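# Lay duct in covered trench and close both covers

## Task

Put the duct down inside the trench that has covers, then close both covers; this only counts if the duct and covers stay that way with no robot holding them, and at the end every gripper must release and the arms must back away.

## Robot and tools

Setup: three identical i2rt Big YAM arms, arm1, arm2 and arm3. Each has six joints, a two-finger gripper and a wrist camera that, with joints 1 and 6 at 0 and the hand level and pointing forward, sits above the hand looking toward the fingertips. A fixed camera, cam_high, watches from the room. The hand reaches roughly 1.0 m from the joint 1 axis at full extension. Loose objects may occasionally get a short external shove.

Frames: one shared scene frame, origin on the floor, +z up. The hand point lies midway between the fingertips; the hand's z axis runs along the fingers and the fingers close along its y axis. Robot foot poses are not printed anywhere.

execute_actions(actions, cameras). actions is a list holding one action or nothing (empty list = just report state and images). The action is an object keyed by arm name (arm1, arm2, arm3); under each arm put joints, an object of absolute targets by name, not offsets. Units and ranges: joint1_rad -2.879 to 2.879 (base yaw, positive counter-clockwise seen from above, 0 = direction the foot faces); joint2_rad 0 to 3.141 (shoulder, 0 = upper arm roughly level pointing back, positive lifts it up then forward); joint3_rad 0 to 3.019 (elbow, 0 = folded, positive opens); joint4_rad -1.692 to 1.57 (hand pitch, positive tips fingers up); joint5_rad -1.57 to 1.57 (hand side swing, positive toward the arm's right); joint6_rad -2.094 to 2.094 (hand roll, positive clockwise viewed from behind); gripper_m 0 to 0.093 metres, the fingertip gap. Done tolerances: ±0.045, ±0.14, ±0.09, ±0.055, ±0.03, ±0.035 rad and ±0.003 m. Grip force tops out near 50 to 62 N per pad, lower on some grippers. You may list any subset of joints and arms; all listed motions begin together and finish independently, and each joint has its own speed, so the hand can sweep a wide path. An omitted joint keeps pushing toward its previous target. An unknown key or out-of-range number rejects the whole call and nothing moves. One action lasts at most 15 s. cameras: list of arm1_cam_wrist, arm2_cam_wrist, arm3_cam_wrist, cam_high or all; omitted, null or ["all"] returns every camera, [] returns none. Images are taken when the call ends; the pictures line gives their order.

wait(seconds): 0 to 10 s, commands nothing, then returns state and images like an empty action.

zoom_image(camera, region): enlarges part of that camera's latest full image; region is [x0, y0, x1, y1] in pixels from the top-left, no larger than 504 by 504. Wrist images are 616x616 fisheye, cam_high is 504x504 pinhole with radial distortion. Calibration lines give K and T_world_to_cam (scene frame to camera, metres); real poses can be a few degrees and millimetres off, and wrist camera poses inherit errors from reported joint angles. Results list cameras whose numbers changed.

finished_scene(scene): pass the current scene's integer; irreversible; the result reports success and the next task. Call it only when the duct and covers stay correct without support.

Reading results: joint_positions gives current angles. joint_status per joint: off_target (stopped short, may still push), contact_stop or time_out (target dropped, holds where it stopped; a timed-out joint may keep a target up to 0.375, 0.375, 0.113, 0.225, 0.075 and 0.3 rad away for joints 1 to 6 and move there if freed), not_followed (a safety check blocked that arm's joint targets, shown with "joint command not followed" and a cause line; the gripper part still runs, and the blocked targets may be retried on later actions). on_its_own lists uncommanded behaviour; "held at" is the held target, not the position. A joint supporting weight slowly sags. Tiny target changes may not move a joint. To stop a joint pushing, command its reported position. MOTOR HOT appears at 85 °C; at 100 °C an OVER-TEMPERATURE FAULT drops that arm until cooled, and its unfinished keys read limit_stop_at_motor_heat (resend the target). Any stop cancels the remaining motion and wait calls in the same reply. The robots keep holding the last command while you think.

Avoid: pressing two robots against each other (ends the run) and hard collisions; the anti-collision check can be late and ignores fingers, gripper housings and wrist cameras. Arms do not halt on contact and can push hard, which also heats motors. Do not knock anything off the work area or onto the floor, and avoid drops, slips and slams. Shorter total robot motion is better.

Each tool is called after ">>>" as name([rows], argument=value, ...), one row to a line, values as JSON.

## Session

>>> execute_actions(actions=[])

Scene clock: 0.00 s.
arm1.joint_positions: joint1_rad=-0.351 joint2_rad=+0.520 joint3_rad=+1.412 joint4_rad=-1.203 joint5_rad=-0.265 joint6_rad=-0.331 gripper_m=+0.094
arm1.joint_status: not commanded
arm1.hand: x=-0.7615 y=-0.0924 z=+1.4920 quat_wxyz=(-0.581, +0.080, -0.805, +0.084) (m; scene frame)
arm2.joint_positions: joint1_rad=+0.415 joint2_rad=+0.634 joint3_rad=+1.355 joint4_rad=-1.195 joint5_rad=+0.042 joint6_rad=-0.095 gripper_m=+0.094
arm2.joint_status: not commanded
arm2.hand: x=-0.0792 y=-0.3109 z=+1.2701 quat_wxyz=(-0.311, +0.740, -0.425, -0.418) (m; scene frame)
arm3.joint_positions: joint1_rad=-0.132 joint2_rad=+0.460 joint3_rad=+1.417 joint4_rad=-1.386 joint5_rad=-0.165 joint6_rad=+0.198 gripper_m=+0.094
arm3.joint_status: not commanded
arm3.hand: x=+0.8051 y=-0.1166 z=+1.4662 quat_wxyz=(-0.095, -0.840, +0.076, +0.528) (m; scene frame)
pictures: arm1_cam_wrist, arm2_cam_wrist, arm3_cam_wrist, cam_high
Images, in order (width x height): arm1_cam_wrist 616x616, arm2_cam_wrist 616x616, arm3_cam_wrist 616x616, cam_high 504x504.

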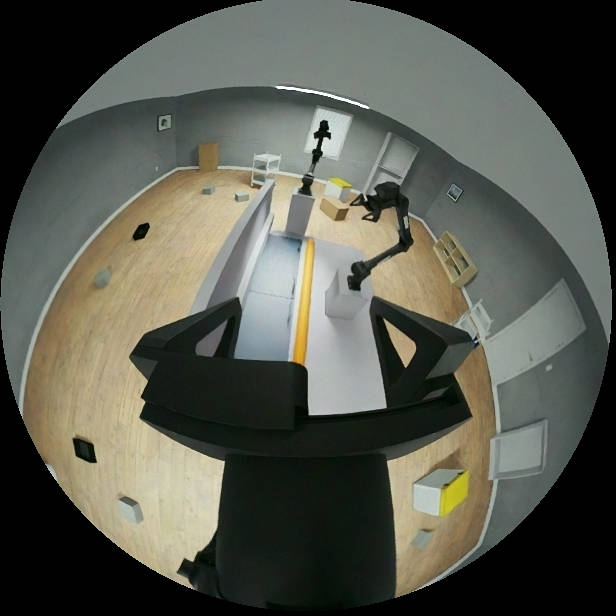

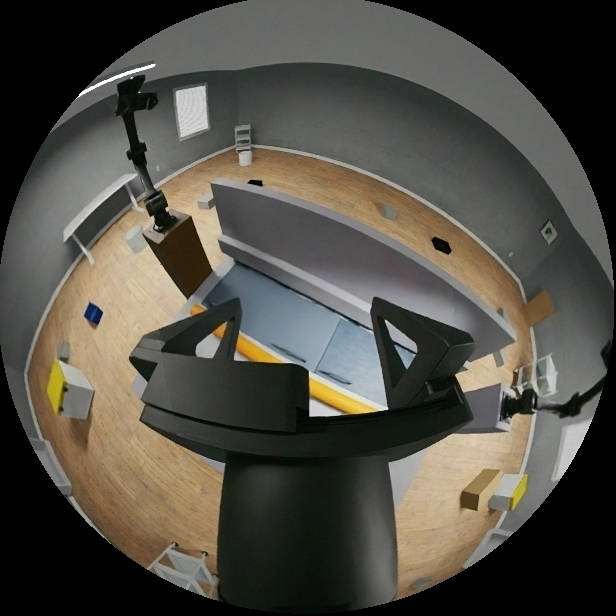

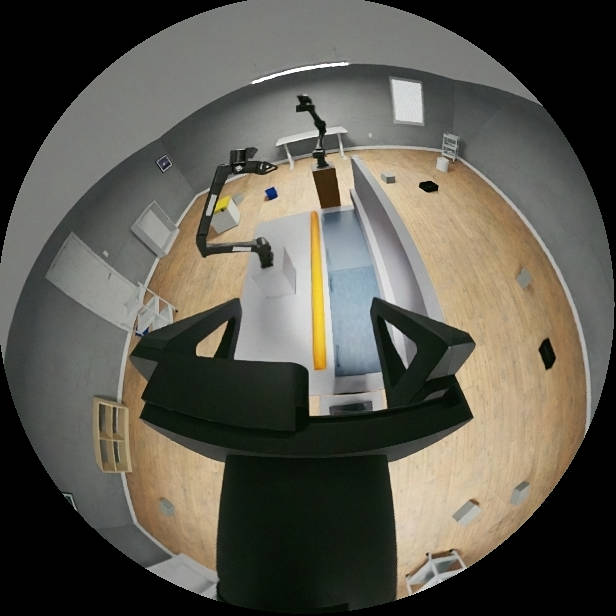

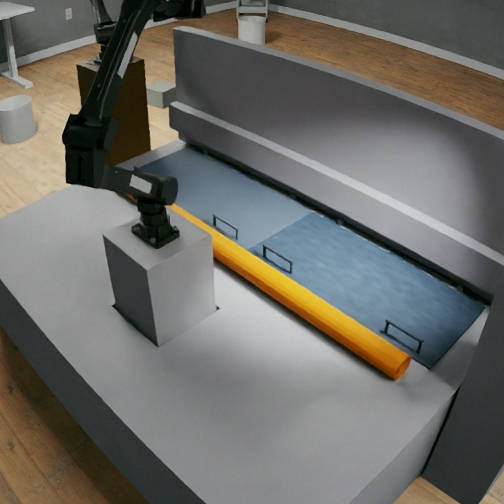

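>>> zoom_image(camera="cam_high", region=[100, 130, 350, 330])

>>> zoom_image(camera="cam_high", region=[300, 220, 504, 420])

>>> execute_actions([
  {"arm1":{"joints":{"joint1_rad":0,"joint2_rad":1.0,"joint3_rad":1.4,"joint4_rad":-1.5,"joint5_rad":0,"joint6_rad":0}},"arm2":{"joints":{"joint1_rad":0,"joint2_rad":0.634,"joint3_rad":1.0,"joint4_rad":-1.2,"joint5_rad":0,"joint6_rad":0}},"arm3":{"joints":{"joint1_rad":0,"joint2_rad":1.3,"joint3_rad":1.4,"joint4_rad":-1.3,"joint5_rad":0,"joint6_rad":0}}},
])

Region (100, 130, 350, 330) of cam_high's 504x504 image, scaled by 2.016, with more detail than that image has; it fills the top 403 rows of this view, and the rest is white.

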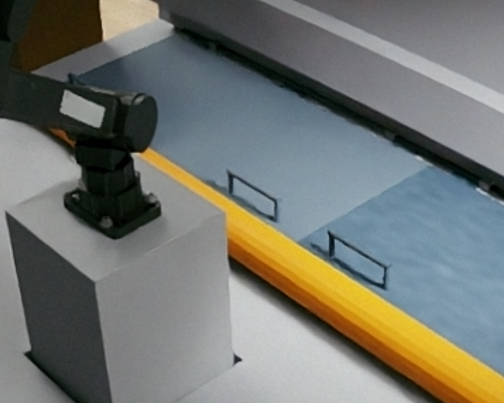

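Region (300, 220, 504, 420) of cam_high's 504x504 image, scaled by 2.471, with more detail than that image has; it fills the top 494 rows of this view, and the rest is white.

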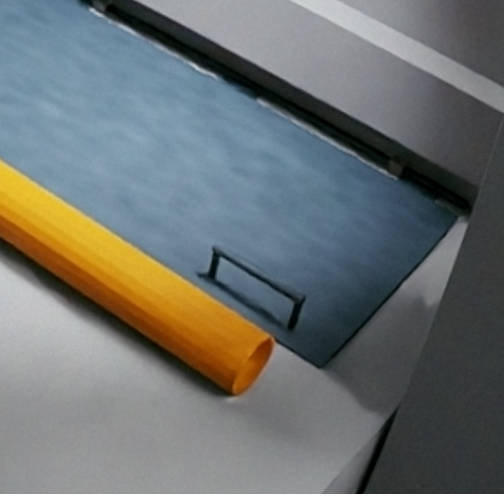

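Scene clock: 2.47 s.
arm1.joint_positions: joint1_rad=-0.007 joint2_rad=+1.016 joint3_rad=+1.376 joint4_rad=-1.490 joint5_rad=-0.003 joint6_rad=-0.011 gripper_m=+0.094
arm1.joint_status: all done
arm1.hand: x=-0.6215 y=-0.0648 z=+1.2885 quat_wxyz=(-0.211, +0.015, -0.977, -0.005) (m; scene frame)
arm2.joint_positions: joint1_rad=+0.011 joint2_rad=+0.639 joint3_rad=+0.999 joint4_rad=-1.197 joint5_rad=+0.002 joint6_rad=-0.008 gripper_m=+0.094
arm2.joint_status: all done
arm2.hand: x=+0.0158 y=-0.2699 z=+1.0835 quat_wxyz=(-0.249, +0.680, -0.640, -0.259) (m; scene frame)
arm3.joint_positions: joint1_rad=-0.004 joint2_rad=+1.320 joint3_rad=+1.375 joint4_rad=-1.313 joint5_rad=-0.005 joint6_rad=+0.012 gripper_m=+0.094
arm3.joint_status: all done
arm3.hand: x=+0.5148 y=-0.1186 z=+1.1925 quat_wxyz=(-0.004, -0.989, -0.013, +0.148) (m; scene frame)
pictures: arm1_cam_wrist, arm2_cam_wrist, arm3_cam_wrist, cam_high
camera_calibration (this result's frames):
arm1_cam_wrist: T_world_to_cam=[[0.033336, -0.999444, 0.000145181, -0.0434671], [-0.981646, -0.032715, 0.187883, -0.84674], [-0.187774, -0.00640579, -0.982191, 1.27186], [0, 0, 0, 1]] pos_world=[-0.590927, -0.0629968, 1.40831]
arm2_cam_wrist: T_world_to_cam=[[0.999074, 0.0422603, 0.00809627, -0.0112173], [0.0428992, -0.992869, -0.111222, -0.139455], [0.00333825, 0.111467, -0.993763, 1.22777], [0, 0, 0, 1]] pos_world=[0.0130908, -0.274842, 1.20469]
arm3_cam_wrist: T_world_to_cam=[[-0.0242408, 0.999705, -0.00119687, 0.130672], [0.95225, 0.0234546, 0.304417, -0.837644], [0.304355, 0.00623959, -0.952538, 1.10461], [0, 0, 0, 1]] pos_world=[0.464621, -0.11788, 1.30733]
Images, in order (width x height): arm1_cam_wrist 616x616, arm2_cam_wrist 616x616, arm3_cam_wrist 616x616, cam_high 504x504.

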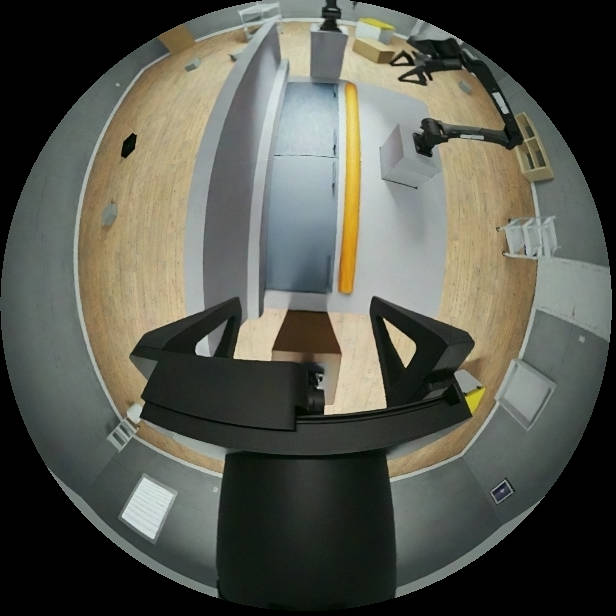

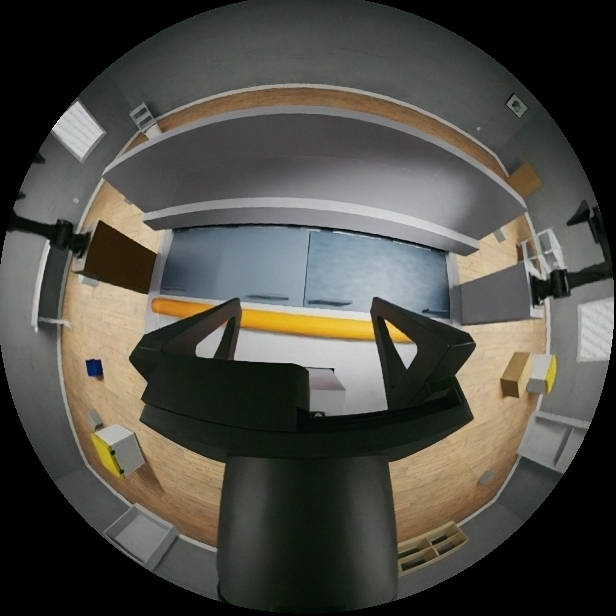

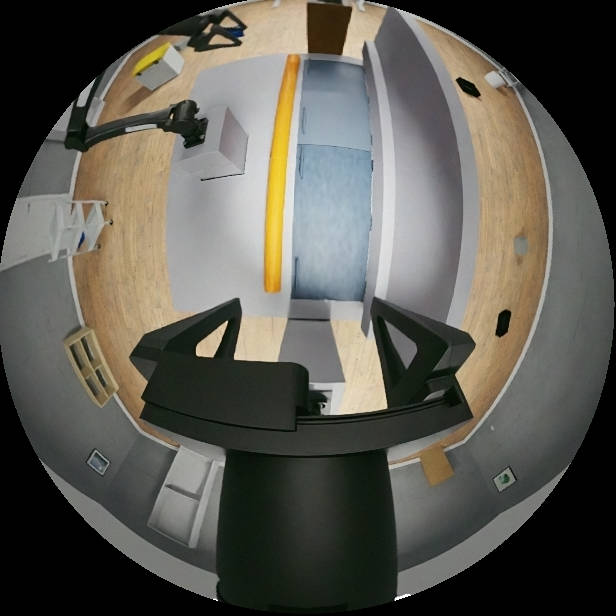

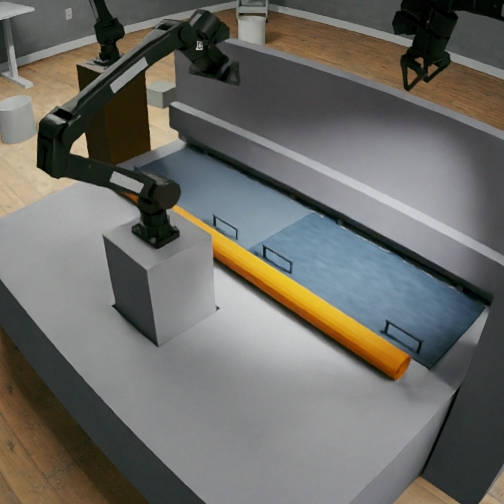

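>>> execute_actions([
  {"arm1":{"joints":{"joint2_rad":1.7}},"arm2":{"joints":{"joint4_rad":-0.4}},"arm3":{"joints":{"joint3_rad":0.8}}},
], cameras=["arm1_cam_wrist","arm3_cam_wrist"])

>>> execute_actions([
  {"arm1":{"joints":{"joint3_rad":1.0,"joint4_rad":-0.9}},"arm2":{"joints":{"joint4_rad":-1.6,"joint2_rad":1.0}},"arm3":{"joints":{"joint2_rad":1.7,"joint3_rad":1.0,"joint4_rad":-0.9}}},
])

Scene clock: 4.67 s.
arm1.joint_positions: joint1_rad=-0.007 joint2_rad=+1.716 joint3_rad=+1.376 joint4_rad=-1.491 joint5_rad=-0.003 joint6_rad=-0.010 gripper_m=+0.094
arm1.joint_status: all done
arm1.hand: x=-0.5277 y=-0.0618 z=+1.0174 quat_wxyz=(+0.138, +0.015, -0.990, -0.003) (m; scene frame)
arm2.joint_positions: joint1_rad=+0.011 joint2_rad=+0.639 joint3_rad=+0.999 joint4_rad=-0.420 joint5_rad=+0.002 joint6_rad=-0.008 gripper_m=+0.094
arm2.joint_status: all done
arm2.hand: x=+0.0115 y=-0.1891 z=+1.2514 quat_wxyz=(-0.474, +0.530, -0.499, -0.495) (m; scene frame)
arm3.joint_positions: joint1_rad=-0.004 joint2_rad=+1.307 joint3_rad=+0.791 joint4_rad=-1.308 joint5_rad=-0.005 joint6_rad=+0.012 gripper_m=+0.094
arm3.joint_status: all done
arm3.hand: x=+0.7096 y=-0.1104 z=+0.9815 quat_wxyz=(+0.003, -0.991, -0.011, -0.134) (m; scene frame)
pictures: arm1_cam_wrist, arm3_cam_wrist
camera_calibration (this result's frames):
arm1_cam_wrist: T_world_to_cam=[[0.0327021, -0.999419, -0.00959938, -0.0339249], [-0.628756, -0.0280376, 0.777097, -1.11663], [-0.776915, -0.0193771, -0.629307, 0.352464], [0, 0, 0, 1]] pos_world=[-0.427144, -0.0583831, 1.08921]
arm3_cam_wrist: T_world_to_cam=[[-0.0229211, 0.999717, 0.00642351, 0.118552], [0.640356, 0.00974707, 0.768016, -1.19437], [0.767736, 0.0217171, -0.640398, 0.210877], [0, 0, 0, 1]] pos_world=[0.60564, -0.111457, 1.05158]
Images, in order (width x height): arm1_cam_wrist 616x616, arm3_cam_wrist 616x616.

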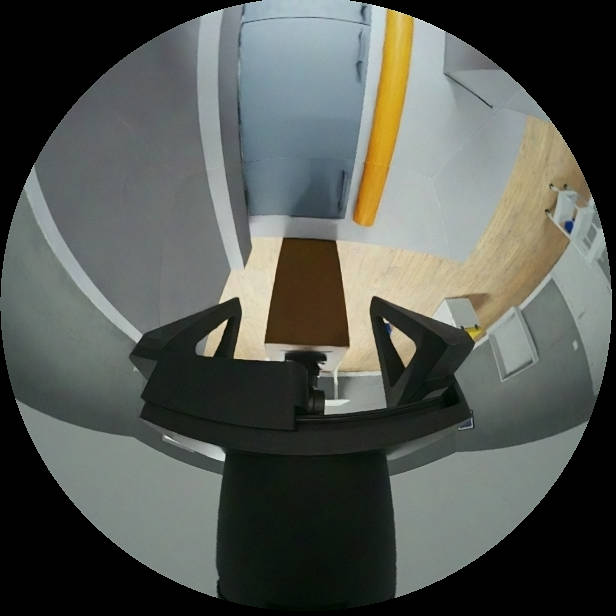

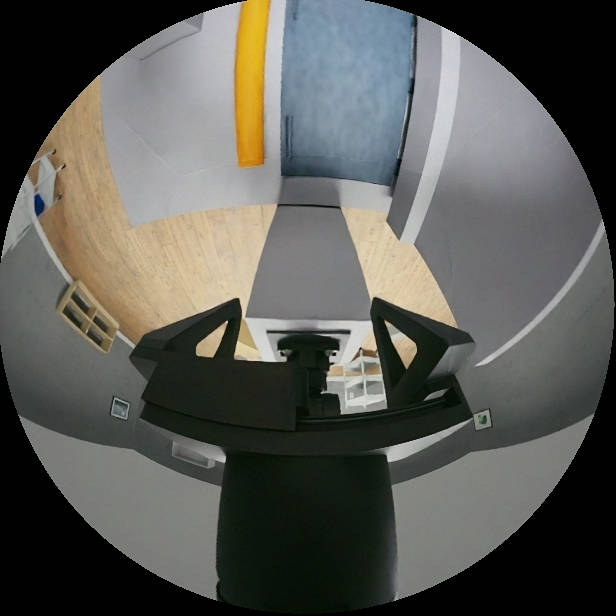

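Scene clock: 6.33 s.
arm1.joint_positions: joint1_rad=-0.007 joint2_rad=+1.716 joint3_rad=+0.993 joint4_rad=-0.912 joint5_rad=-0.003 joint6_rad=-0.010 gripper_m=+0.094
arm1.joint_status: all done
arm1.hand: x=-0.5554 y=-0.0617 z=+0.8848 quat_wxyz=(+0.039, +0.015, -0.999, -0.003) (m; scene frame)
arm2.joint_positions: joint1_rad=+0.011 joint2_rad=+1.001 joint3_rad=+0.996 joint4_rad=-1.592 joint5_rad=+0.002 joint6_rad=-0.008 gripper_m=+0.094
arm2.joint_status: all done
arm2.hand: x=+0.0174 y=-0.3001 z=+0.9590 quat_wxyz=(+0.008, +0.729, -0.685, +0.010) (m; scene frame)
arm3.joint_positions: joint1_rad=-0.004 joint2_rad=+1.710 joint3_rad=+0.982 joint4_rad=-0.914 joint5_rad=-0.005 joint6_rad=+0.012 gripper_m=+0.094
arm3.joint_status: all done
arm3.hand: x=+0.5613 y=-0.1154 z=+0.8885 quat_wxyz=(+0.001, -0.999, -0.012, -0.044) (m; scene frame)
pictures: arm1_cam_wrist, arm2_cam_wrist, arm3_cam_wrist, cam_high
camera_calibration (this result's frames):
arm1_cam_wrist: T_world_to_cam=[[0.0334677, -0.999416, -0.00695303, -0.0361695], [-0.769069, -0.0301958, 0.638453, -0.986403], [-0.638289, -0.0160202, -0.76963, 0.448886], [0, 0, 0, 1]] pos_world=[-0.470882, -0.0587423, 0.974996]
arm2_cam_wrist: T_world_to_cam=[[0.998625, 0.050586, 0.0137407, -0.0134606], [0.032033, -0.796408, 0.60391, -0.809963], [0.0414926, -0.60264, -0.796934, 0.703724], [0, 0, 0, 1]] pos_world=[0.0101883, -0.220289, 1.05015]
arm3_cam_wrist: T_world_to_cam=[[-0.0228688, 0.999731, 0.00391509, 0.122936], [0.768424, 0.0150723, 0.639764, -0.985244], [0.639532, 0.0176391, -0.768562, 0.450537], [0, 0, 0, 1]] pos_world=[0.471764, -0.116, 0.976107]
Images, in order (width x height): arm1_cam_wrist 616x616, arm2_cam_wrist 616x616, arm3_cam_wrist 616x616, cam_high 504x504.

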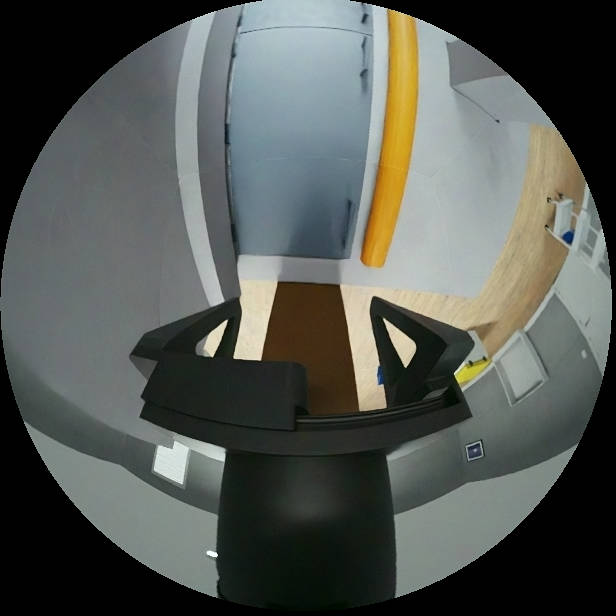

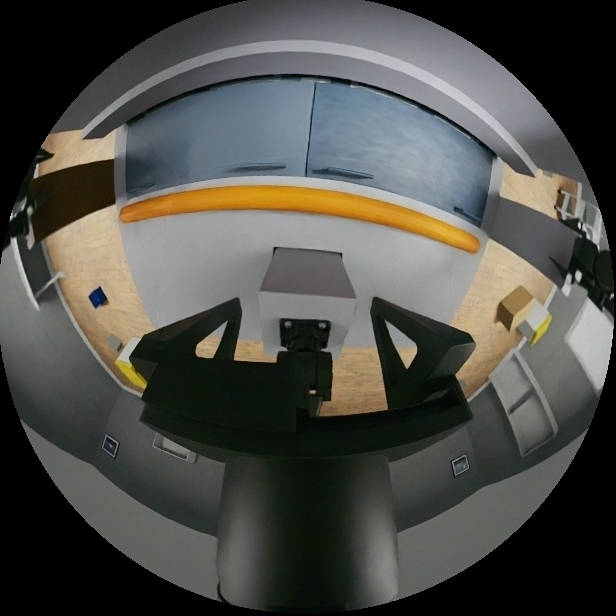

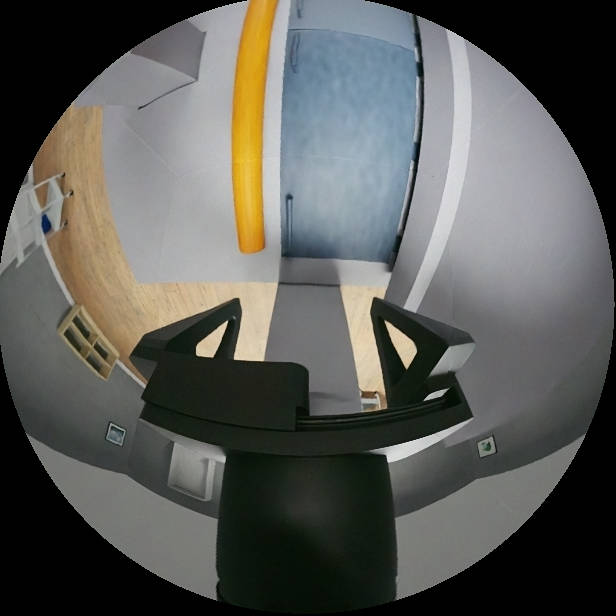

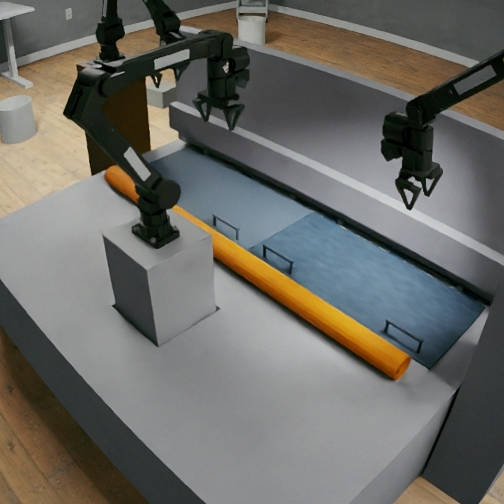

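>>> execute_actions([
  {"arm1":{"joints":{"joint1_rad":-0.28,"joint2_rad":2.385,"joint3_rad":0.945,"joint4_rad":-0.09,"joint6_rad":-0.245}},"arm3":{"joints":{"joint1_rad":0.135,"joint2_rad":2.395,"joint3_rad":0.885,"joint4_rad":-0.02,"joint6_rad":0.17}}},
])

Scene clock: 11.23 s.
arm1.joint_positions: joint1_rad=-0.290 joint2_rad=+2.388 joint3_rad=+0.941 joint4_rad=-0.103 joint5_rad=+0.001 joint6_rad=-0.235 gripper_m=+0.094
arm1.joint_status: all done
arm1.hand: x=-0.5915 y=-0.1728 z=+0.6026 quat_wxyz=(-0.002, -0.014, -1.000, +0.001) (m; scene frame)
arm2.joint_positions: joint1_rad=+0.011 joint2_rad=+1.001 joint3_rad=+0.996 joint4_rad=-1.592 joint5_rad=+0.002 joint6_rad=-0.008 gripper_m=+0.094
arm2.joint_status: not commanded
arm2.hand: x=+0.0174 y=-0.3001 z=+0.9590 quat_wxyz=(+0.008, +0.729, -0.685, +0.010) (m; scene frame)
arm3.joint_positions: joint1_rad=+0.142 joint2_rad=+2.397 joint3_rad=+0.882 joint4_rad=-0.036 joint5_rad=-0.003 joint6_rad=+0.157 gripper_m=+0.094
arm3.joint_status: all done
arm3.hand: x=+0.6081 y=-0.1659 z=+0.6022 quat_wxyz=(-0.001, -1.000, -0.012, +0.002) (m; scene frame)
pictures: arm1_cam_wrist, arm2_cam_wrist, arm3_cam_wrist, cam_high
camera_calibration (this result's frames):
arm1_cam_wrist: T_world_to_cam=[[-0.0250905, -0.99968, 0.00317359, -0.188665], [-0.819577, 0.0223878, 0.572531, -0.818437], [-0.572419, 0.0117641, -0.819877, 0.280871], [0, 0, 0, 1]] pos_world=[-0.51473, -0.173586, 0.699458]
arm2_cam_wrist: T_world_to_cam=[[0.998625, 0.050586, 0.0137407, -0.0134606], [0.032033, -0.796408, 0.60391, -0.809963], [0.0414926, -0.60264, -0.796934, 0.703724], [0, 0, 0, 1]] pos_world=[0.0101883, -0.220289, 1.05015]
arm3_cam_wrist: T_world_to_cam=[[-0.0233706, 0.999725, 0.00205475, 0.177045], [0.82349, 0.0180853, 0.567043, -0.826446], [0.56685, 0.0149442, -0.823686, 0.27846], [0, 0, 0, 1]] pos_world=[0.526862, -0.166211, 0.69763]
Images, in order (width x height): arm1_cam_wrist 616x616, arm2_cam_wrist 616x616, arm3_cam_wrist 616x616, cam_high 504x504.

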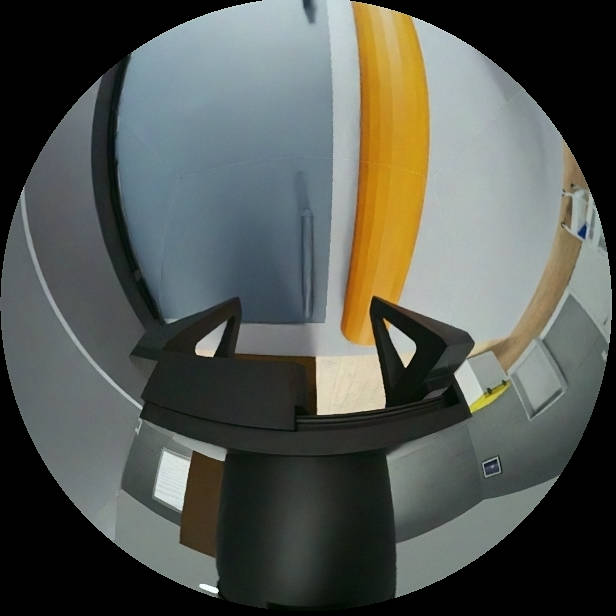

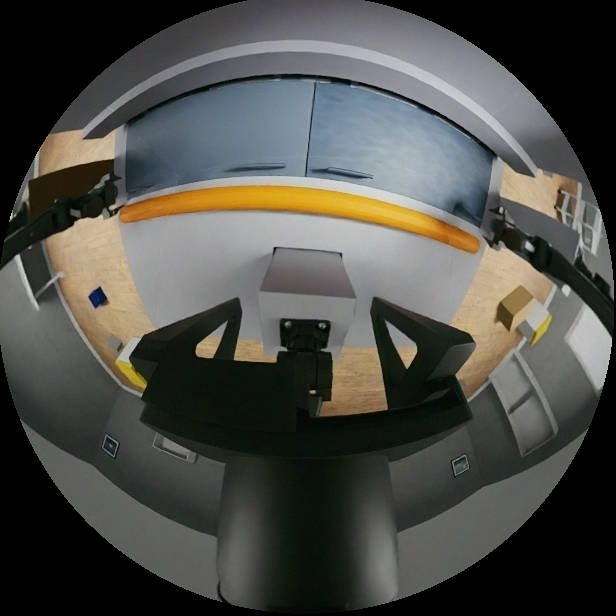

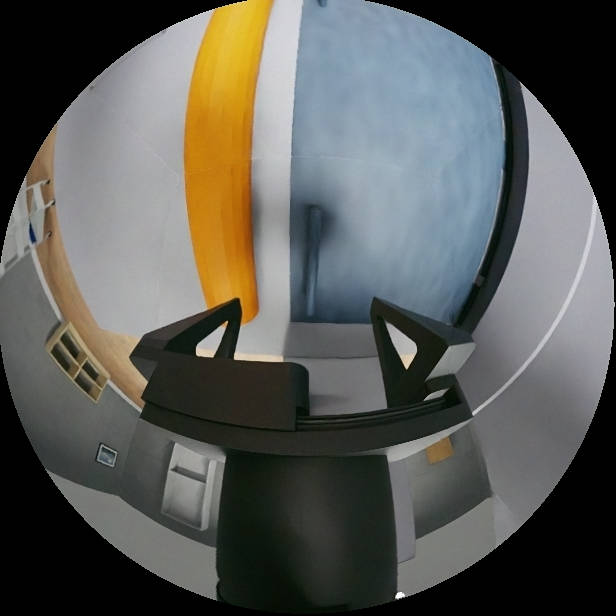

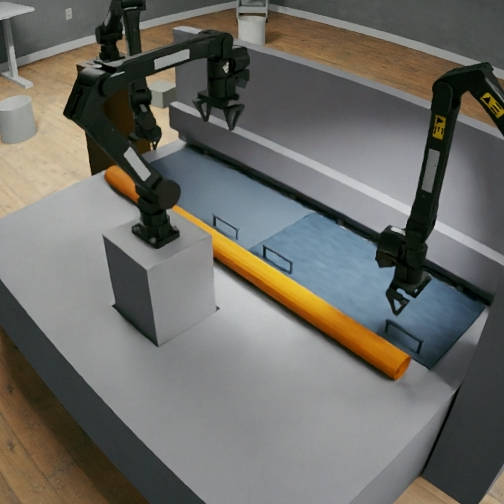

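>>> execute_actions([
  {"arm1":{"joints":{"joint2_rad":2.69,"joint3_rad":1.135,"joint4_rad":0.01,"joint6_rad":-0.27,"gripper_m":0.055}},"arm3":{"joints":{"joint1_rad":0.11,"joint2_rad":2.70,"joint3_rad":1.075,"joint4_rad":0.085,"joint6_rad":0.16,"gripper_m":0.055}}},
], cameras=["arm1_cam_wrist","arm3_cam_wrist","cam_high"])

>>> zoom_image(camera="cam_high", region=[350, 280, 470, 400])

Scene clock: 16.03 s.
arm1.joint_positions: joint1_rad=-0.290 joint2_rad=+2.702 joint3_rad=+1.131 joint4_rad=+0.006 joint5_rad=+0.001 joint6_rad=-0.260 gripper_m=+0.055
arm1.joint_status: all done
arm1.hand: x=-0.5953 y=-0.1717 z=+0.4897 quat_wxyz=(+0.005, -0.002, -1.000, -0.001) (m; scene frame)
arm2.joint_positions: joint1_rad=+0.011 joint2_rad=+1.001 joint3_rad=+0.996 joint4_rad=-1.592 joint5_rad=+0.002 joint6_rad=-0.008 gripper_m=+0.094
arm2.joint_status: not commanded
arm2.hand: x=+0.0174 y=-0.3001 z=+0.9590 quat_wxyz=(+0.008, +0.729, -0.685, +0.010) (m; scene frame)
arm3.joint_positions: joint1_rad=+0.113 joint2_rad=+2.715 joint3_rad=+1.072 joint4_rad=+0.079 joint5_rad=-0.003 joint6_rad=+0.157 gripper_m=+0.055
arm3.joint_status: all done
arm3.hand: x=+0.6118 y=-0.1542 z=+0.4909 quat_wxyz=(+0.001, -1.000, +0.002, -0.005) (m; scene frame)
pictures: arm1_cam_wrist, arm3_cam_wrist, cam_high
camera_calibration (this result's frames):
arm1_cam_wrist: T_world_to_cam=[[0.00010207, -1, -0.000690193, -0.170544], [-0.811332, -0.000486291, 0.584586, -0.761834], [-0.584586, 0.000500307, -0.811331, 0.172693], [0, 0, 0, 1]] pos_world=[-0.517128, -0.171001, 0.585351]
arm3_cam_wrist: T_world_to_cam=[[0.00522716, 0.999976, 0.00461623, 0.146952], [0.816203, -0.0069335, 0.577724, -0.771224], [0.577742, 0.000747925, -0.816219, 0.171982], [0, 0, 0, 1]] pos_world=[0.529346, -0.152424, 0.585251]
Images, in order (width x height): arm1_cam_wrist 616x616, arm3_cam_wrist 616x616, cam_high 504x504.

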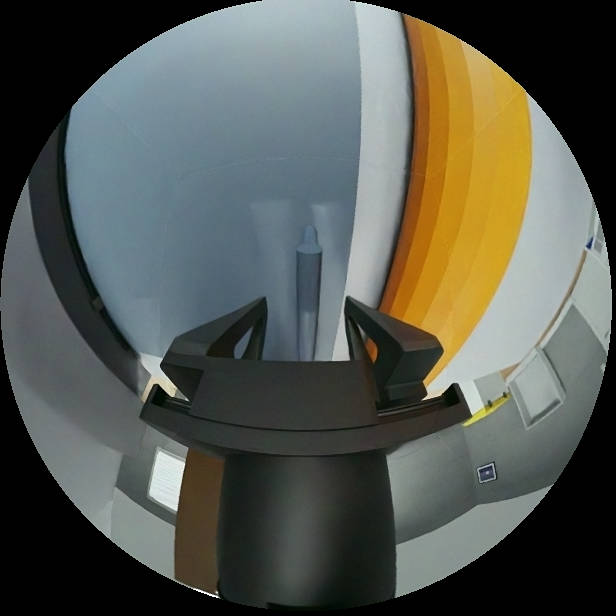

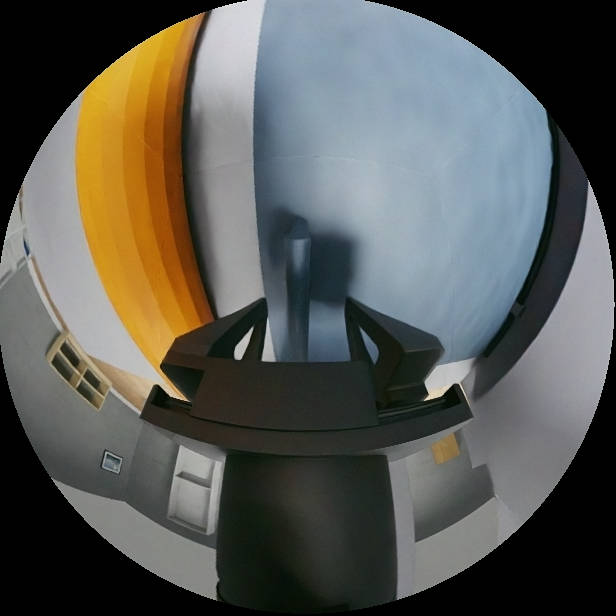

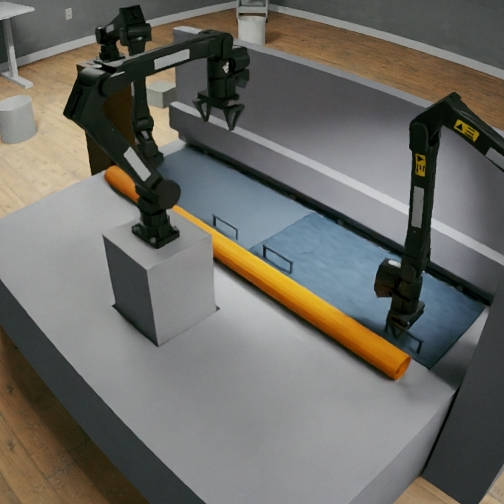

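Region (350, 280, 470, 400) of cam_high's 504x504 image, scaled by 4.200, with more detail than that image has.

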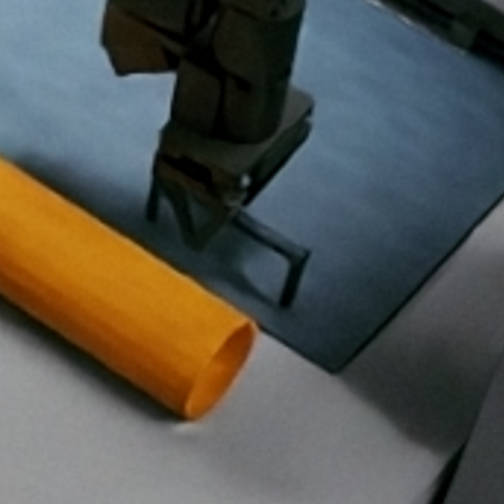

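>>> execute_actions([
  {"arm1":{"joints":{"joint2_rad":2.635,"joint3_rad":1.10,"joint4_rad":-0.01}},"arm3":{"joints":{"joint1_rad":0.125,"joint2_rad":2.645,"joint3_rad":1.04,"joint4_rad":0.065}}},
], cameras=[])

>>> execute_actions([
  {"arm1":{"joints":{"gripper_m":0.0}},"arm3":{"joints":{"gripper_m":0.0}}},
], cameras=["arm1_cam_wrist","arm3_cam_wrist","cam_high"])

>>> zoom_image(camera="cam_high", region=[350, 280, 470, 400])

Scene clock: 18.73 s.
arm1.joint_positions: joint1_rad=-0.290 joint2_rad=+2.674 joint3_rad=+1.102 joint4_rad=-0.001 joint5_rad=+0.001 joint6_rad=-0.260 gripper_m=+0.055
arm1.joint_status: all done
arm1.hand: x=-0.6006 y=-0.1703 z=+0.5001 quat_wxyz=(+0.009, -0.002, -1.000, -0.002) (m; scene frame)
arm2.joint_positions: joint1_rad=+0.011 joint2_rad=+1.001 joint3_rad=+0.996 joint4_rad=-1.592 joint5_rad=+0.002 joint6_rad=-0.008 gripper_m=+0.094
arm2.joint_status: not commanded
arm2.hand: x=+0.0174 y=-0.3001 z=+0.9590 quat_wxyz=(+0.008, +0.729, -0.685, +0.010) (m; scene frame)
arm3.joint_positions: joint1_rad=+0.117 joint2_rad=+2.671 joint3_rad=+1.041 joint4_rad=+0.077 joint5_rad=-0.003 joint6_rad=+0.157 gripper_m=+0.055
arm3.joint_status: all done
arm3.hand: x=+0.6089 y=-0.1561 z=+0.5069 quat_wxyz=(+0.000, -1.000, +0.000, +0.001) (m; scene frame)
pictures: none
No camera images: the call's "cameras" was empty. Leave "cameras" out to get every camera's image.

Scene clock: 19.33 s.
arm1.joint_positions: joint1_rad=-0.291 joint2_rad=+2.674 joint3_rad=+1.103 joint4_rad=-0.001 joint5_rad=+0.010 joint6_rad=-0.259 gripper_m=+0.011
arm1.joint_status: gripper_m off_target (ended at +0.011, target +0.000)
arm1.hand: x=-0.6005 y=-0.1724 z=+0.5001 quat_wxyz=(+0.010, -0.003, -1.000, +0.002) (m; scene frame)
arm2.joint_positions: joint1_rad=+0.011 joint2_rad=+1.001 joint3_rad=+0.996 joint4_rad=-1.592 joint5_rad=+0.002 joint6_rad=-0.008 gripper_m=+0.094
arm2.joint_status: not commanded
arm2.hand: x=+0.0174 y=-0.3001 z=+0.9590 quat_wxyz=(+0.008, +0.729, -0.685, +0.010) (m; scene frame)
arm3.joint_positions: joint1_rad=+0.121 joint2_rad=+2.671 joint3_rad=+1.042 joint4_rad=+0.076 joint5_rad=-0.007 joint6_rad=+0.159 gripper_m=+0.010
arm3.joint_status: gripper_m off_target (ended at +0.010, target +0.000)
arm3.hand: x=+0.6089 y=-0.1586 z=+0.5069 quat_wxyz=(-0.002, -1.000, -0.002, +0.000) (m; scene frame)
pictures: arm1_cam_wrist, arm3_cam_wrist, cam_high
camera_calibration (this result's frames):
arm1_cam_wrist: T_world_to_cam=[[-0.00241137, -0.999978, 0.00620604, -0.176195], [-0.805582, 0.0056195, 0.592458, -0.771508], [-0.592479, -0.00357084, -0.805578, 0.169805], [0, 0, 0, 1]] pos_world=[-0.521332, -0.17125, 0.59497]
arm3_cam_wrist: T_world_to_cam=[[-0.00201858, 0.999997, -0.00140793, 0.158743], [0.822081, 0.00246107, 0.569366, -0.776041], [0.569367, -0.0000081272, -0.822083, 0.19468], [0, 0, 0, 1]] pos_world=[0.527444, -0.156831, 0.602118]
Images, in order (width x height): arm1_cam_wrist 616x616, arm3_cam_wrist 616x616, cam_high 504x504.

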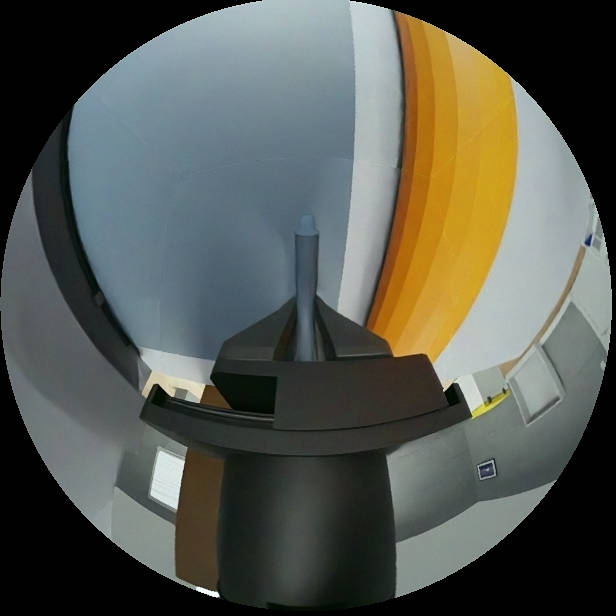

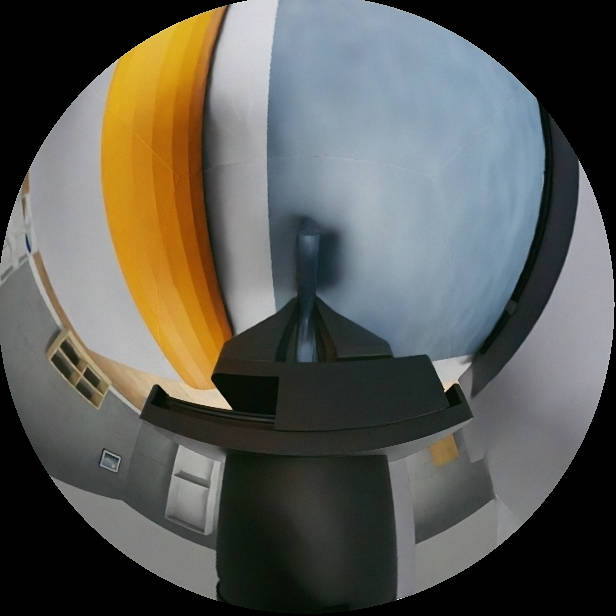

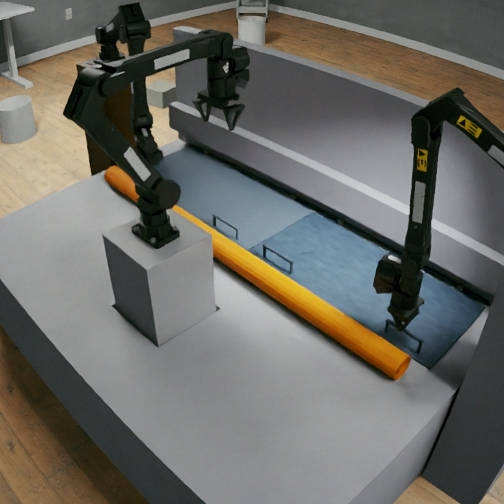

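Region (350, 280, 470, 400) of cam_high's 504x504 image, scaled by 4.200, with more detail than that image has.

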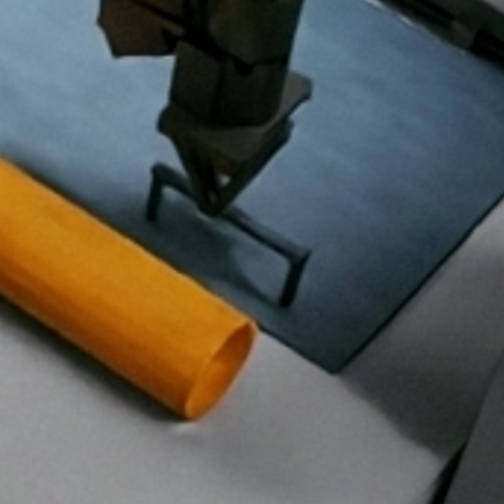

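>>> execute_actions([
  {"arm3":{"joints":{"gripper_m":0.03,"joint2_rad":2.685,"joint3_rad":1.06}}},
], cameras=[])

>>> execute_actions([
  {"arm3":{"joints":{"gripper_m":0.0}}},
], cameras=[])

>>> execute_actions([
  {"arm1":{"joints":{"joint1_rad":-0.21,"joint2_rad":2.385,"joint3_rad":0.925,"joint4_rad":-0.06,"joint6_rad":-0.18}},"arm3":{"joints":{"joint1_rad":0.027,"joint2_rad":2.395,"joint3_rad":0.89,"joint4_rad":-0.015,"joint6_rad":0.065}}},
])

Scene clock: 20.87 s.
arm1.joint_positions: joint1_rad=-0.291 joint2_rad=+2.674 joint3_rad=+1.103 joint4_rad=-0.001 joint5_rad=+0.010 joint6_rad=-0.259 gripper_m=+0.011
arm1.joint_status: not commanded
arm1.hand: x=-0.6005 y=-0.1724 z=+0.5001 quat_wxyz=(+0.010, -0.003, -1.000, +0.002) (m; scene frame)
arm2.joint_positions: joint1_rad=+0.011 joint2_rad=+1.001 joint3_rad=+0.996 joint4_rad=-1.592 joint5_rad=+0.002 joint6_rad=-0.008 gripper_m=+0.094
arm2.joint_status: not commanded
arm2.hand: x=+0.0174 y=-0.3001 z=+0.9590 quat_wxyz=(+0.008, +0.729, -0.685, +0.010) (m; scene frame)
arm3.joint_positions: joint1_rad=+0.121 joint2_rad=+2.671 joint3_rad=+1.058 joint4_rad=+0.075 joint5_rad=-0.005 joint6_rad=+0.159 gripper_m=+0.030
arm3.joint_status: all done
arm3.hand: x=+0.5989 y=-0.1599 z=+0.5065 quat_wxyz=(-0.003, -1.000, -0.002, +0.008) (m; scene frame)
pictures: none
No camera images: the call's "cameras" was empty. Leave "cameras" out to get every camera's image.

Scene clock: 21.40 s.
arm1.joint_positions: joint1_rad=-0.291 joint2_rad=+2.674 joint3_rad=+1.103 joint4_rad=-0.001 joint5_rad=+0.010 joint6_rad=-0.259 gripper_m=+0.011
arm1.joint_status: not commanded
arm1.hand: x=-0.6005 y=-0.1724 z=+0.5001 quat_wxyz=(+0.010, -0.003, -1.000, +0.002) (m; scene frame)
arm2.joint_positions: joint1_rad=+0.011 joint2_rad=+1.001 joint3_rad=+0.996 joint4_rad=-1.592 joint5_rad=+0.002 joint6_rad=-0.008 gripper_m=+0.094
arm2.joint_status: not commanded
arm2.hand: x=+0.0174 y=-0.3001 z=+0.9590 quat_wxyz=(+0.008, +0.729, -0.685, +0.010) (m; scene frame)
arm3.joint_positions: joint1_rad=+0.121 joint2_rad=+2.671 joint3_rad=+1.058 joint4_rad=+0.075 joint5_rad=+0.001 joint6_rad=+0.159 gripper_m=+0.010
arm3.joint_status: gripper_m off_target (ended at +0.010, target +0.000)
arm3.hand: x=+0.5989 y=-0.1587 z=+0.5064 quat_wxyz=(+0.001, -1.000, -0.001, +0.009) (m; scene frame)
pictures: none
No camera images: the call's "cameras" was empty. Leave "cameras" out to get every camera's image.

Scene clock: 22.53 s.
arm1.joint_positions: joint1_rad=-0.236 joint2_rad=+2.479 joint3_rad=+0.955 joint4_rad=-0.028 joint5_rad=+0.033 joint6_rad=-0.189 gripper_m=+0.011
arm1.joint_status: all done
arm1.hand: x=-0.6007 y=-0.1547 z=+0.5700 quat_wxyz=(+0.003, -0.010, -1.000, +0.016) (m; scene frame)
arm2.joint_positions: joint1_rad=+0.011 joint2_rad=+1.001 joint3_rad=+0.996 joint4_rad=-1.592 joint5_rad=+0.002 joint6_rad=-0.008 gripper_m=+0.094
arm2.joint_status: not commanded
arm2.hand: x=+0.0174 y=-0.3001 z=+0.9590 quat_wxyz=(+0.008, +0.729, -0.685, +0.010) (m; scene frame)
arm3.joint_positions: joint1_rad=+0.056 joint2_rad=+2.475 joint3_rad=+0.922 joint4_rad=+0.019 joint5_rad=-0.038 joint6_rad=+0.092 gripper_m=+0.010
arm3.joint_status: all done
arm3.hand: x=+0.6003 y=-0.1407 z=+0.5760 quat_wxyz=(-0.018, -1.000, -0.003, +0.009) (m; scene frame)
pictures: arm1_cam_wrist, arm2_cam_wrist, arm3_cam_wrist, cam_high
camera_calibration (this result's frames):
arm1_cam_wrist: T_world_to_cam=[[-0.0166254, -0.999295, 0.0336543, -0.183004], [-0.814019, 0.0330726, 0.579895, -0.806875], [-0.5806, -0.0177543, -0.813996, 0.235838], [0, 0, 0, 1]] pos_world=[-0.522928, -0.152003, 0.666033]
arm2_cam_wrist: T_world_to_cam=[[0.998625, 0.050586, 0.0137407, -0.0134606], [0.032033, -0.796408, 0.60391, -0.809963], [0.0414926, -0.60264, -0.796934, 0.703724], [0, 0, 0, 1]] pos_world=[0.0101883, -0.220289, 1.05015]
arm3_cam_wrist: T_world_to_cam=[[-0.00423315, 0.999441, -0.0331745, 0.160509], [0.831186, 0.0219613, 0.555561, -0.803107], [0.555979, -0.0252224, -0.830814, 0.265943], [0, 0, 0, 1]] pos_world=[0.520352, -0.136074, 0.672449]
Images, in order (width x height): arm1_cam_wrist 616x616, arm2_cam_wrist 616x616, arm3_cam_wrist 616x616, cam_high 504x504.

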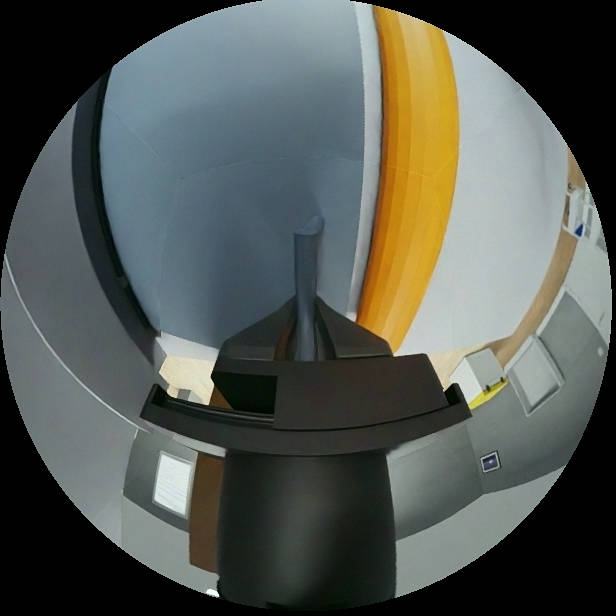

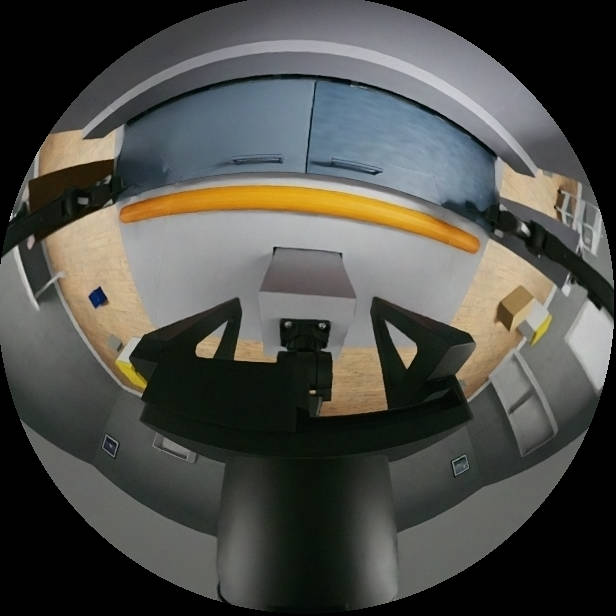

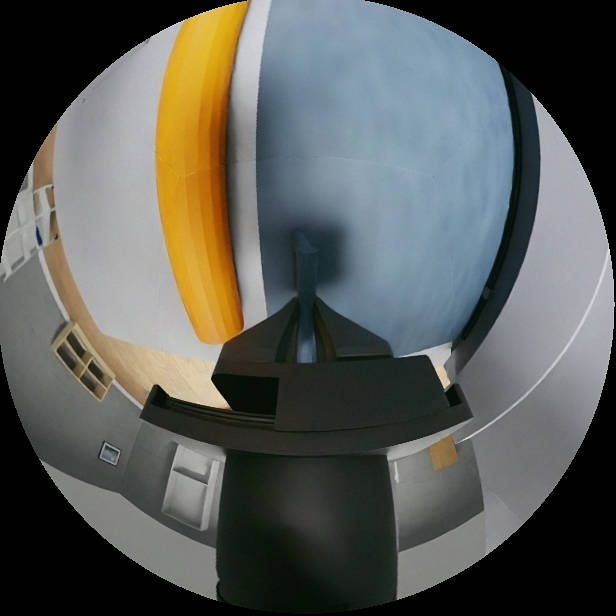

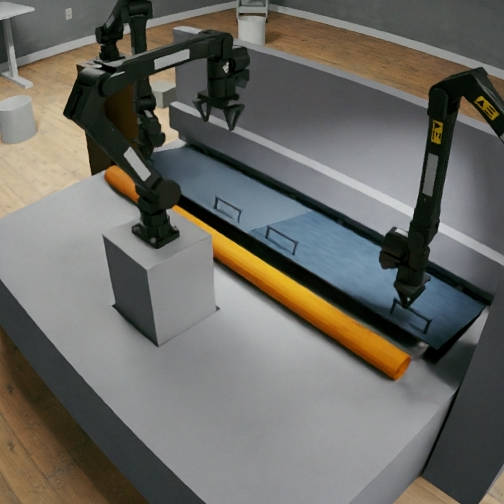

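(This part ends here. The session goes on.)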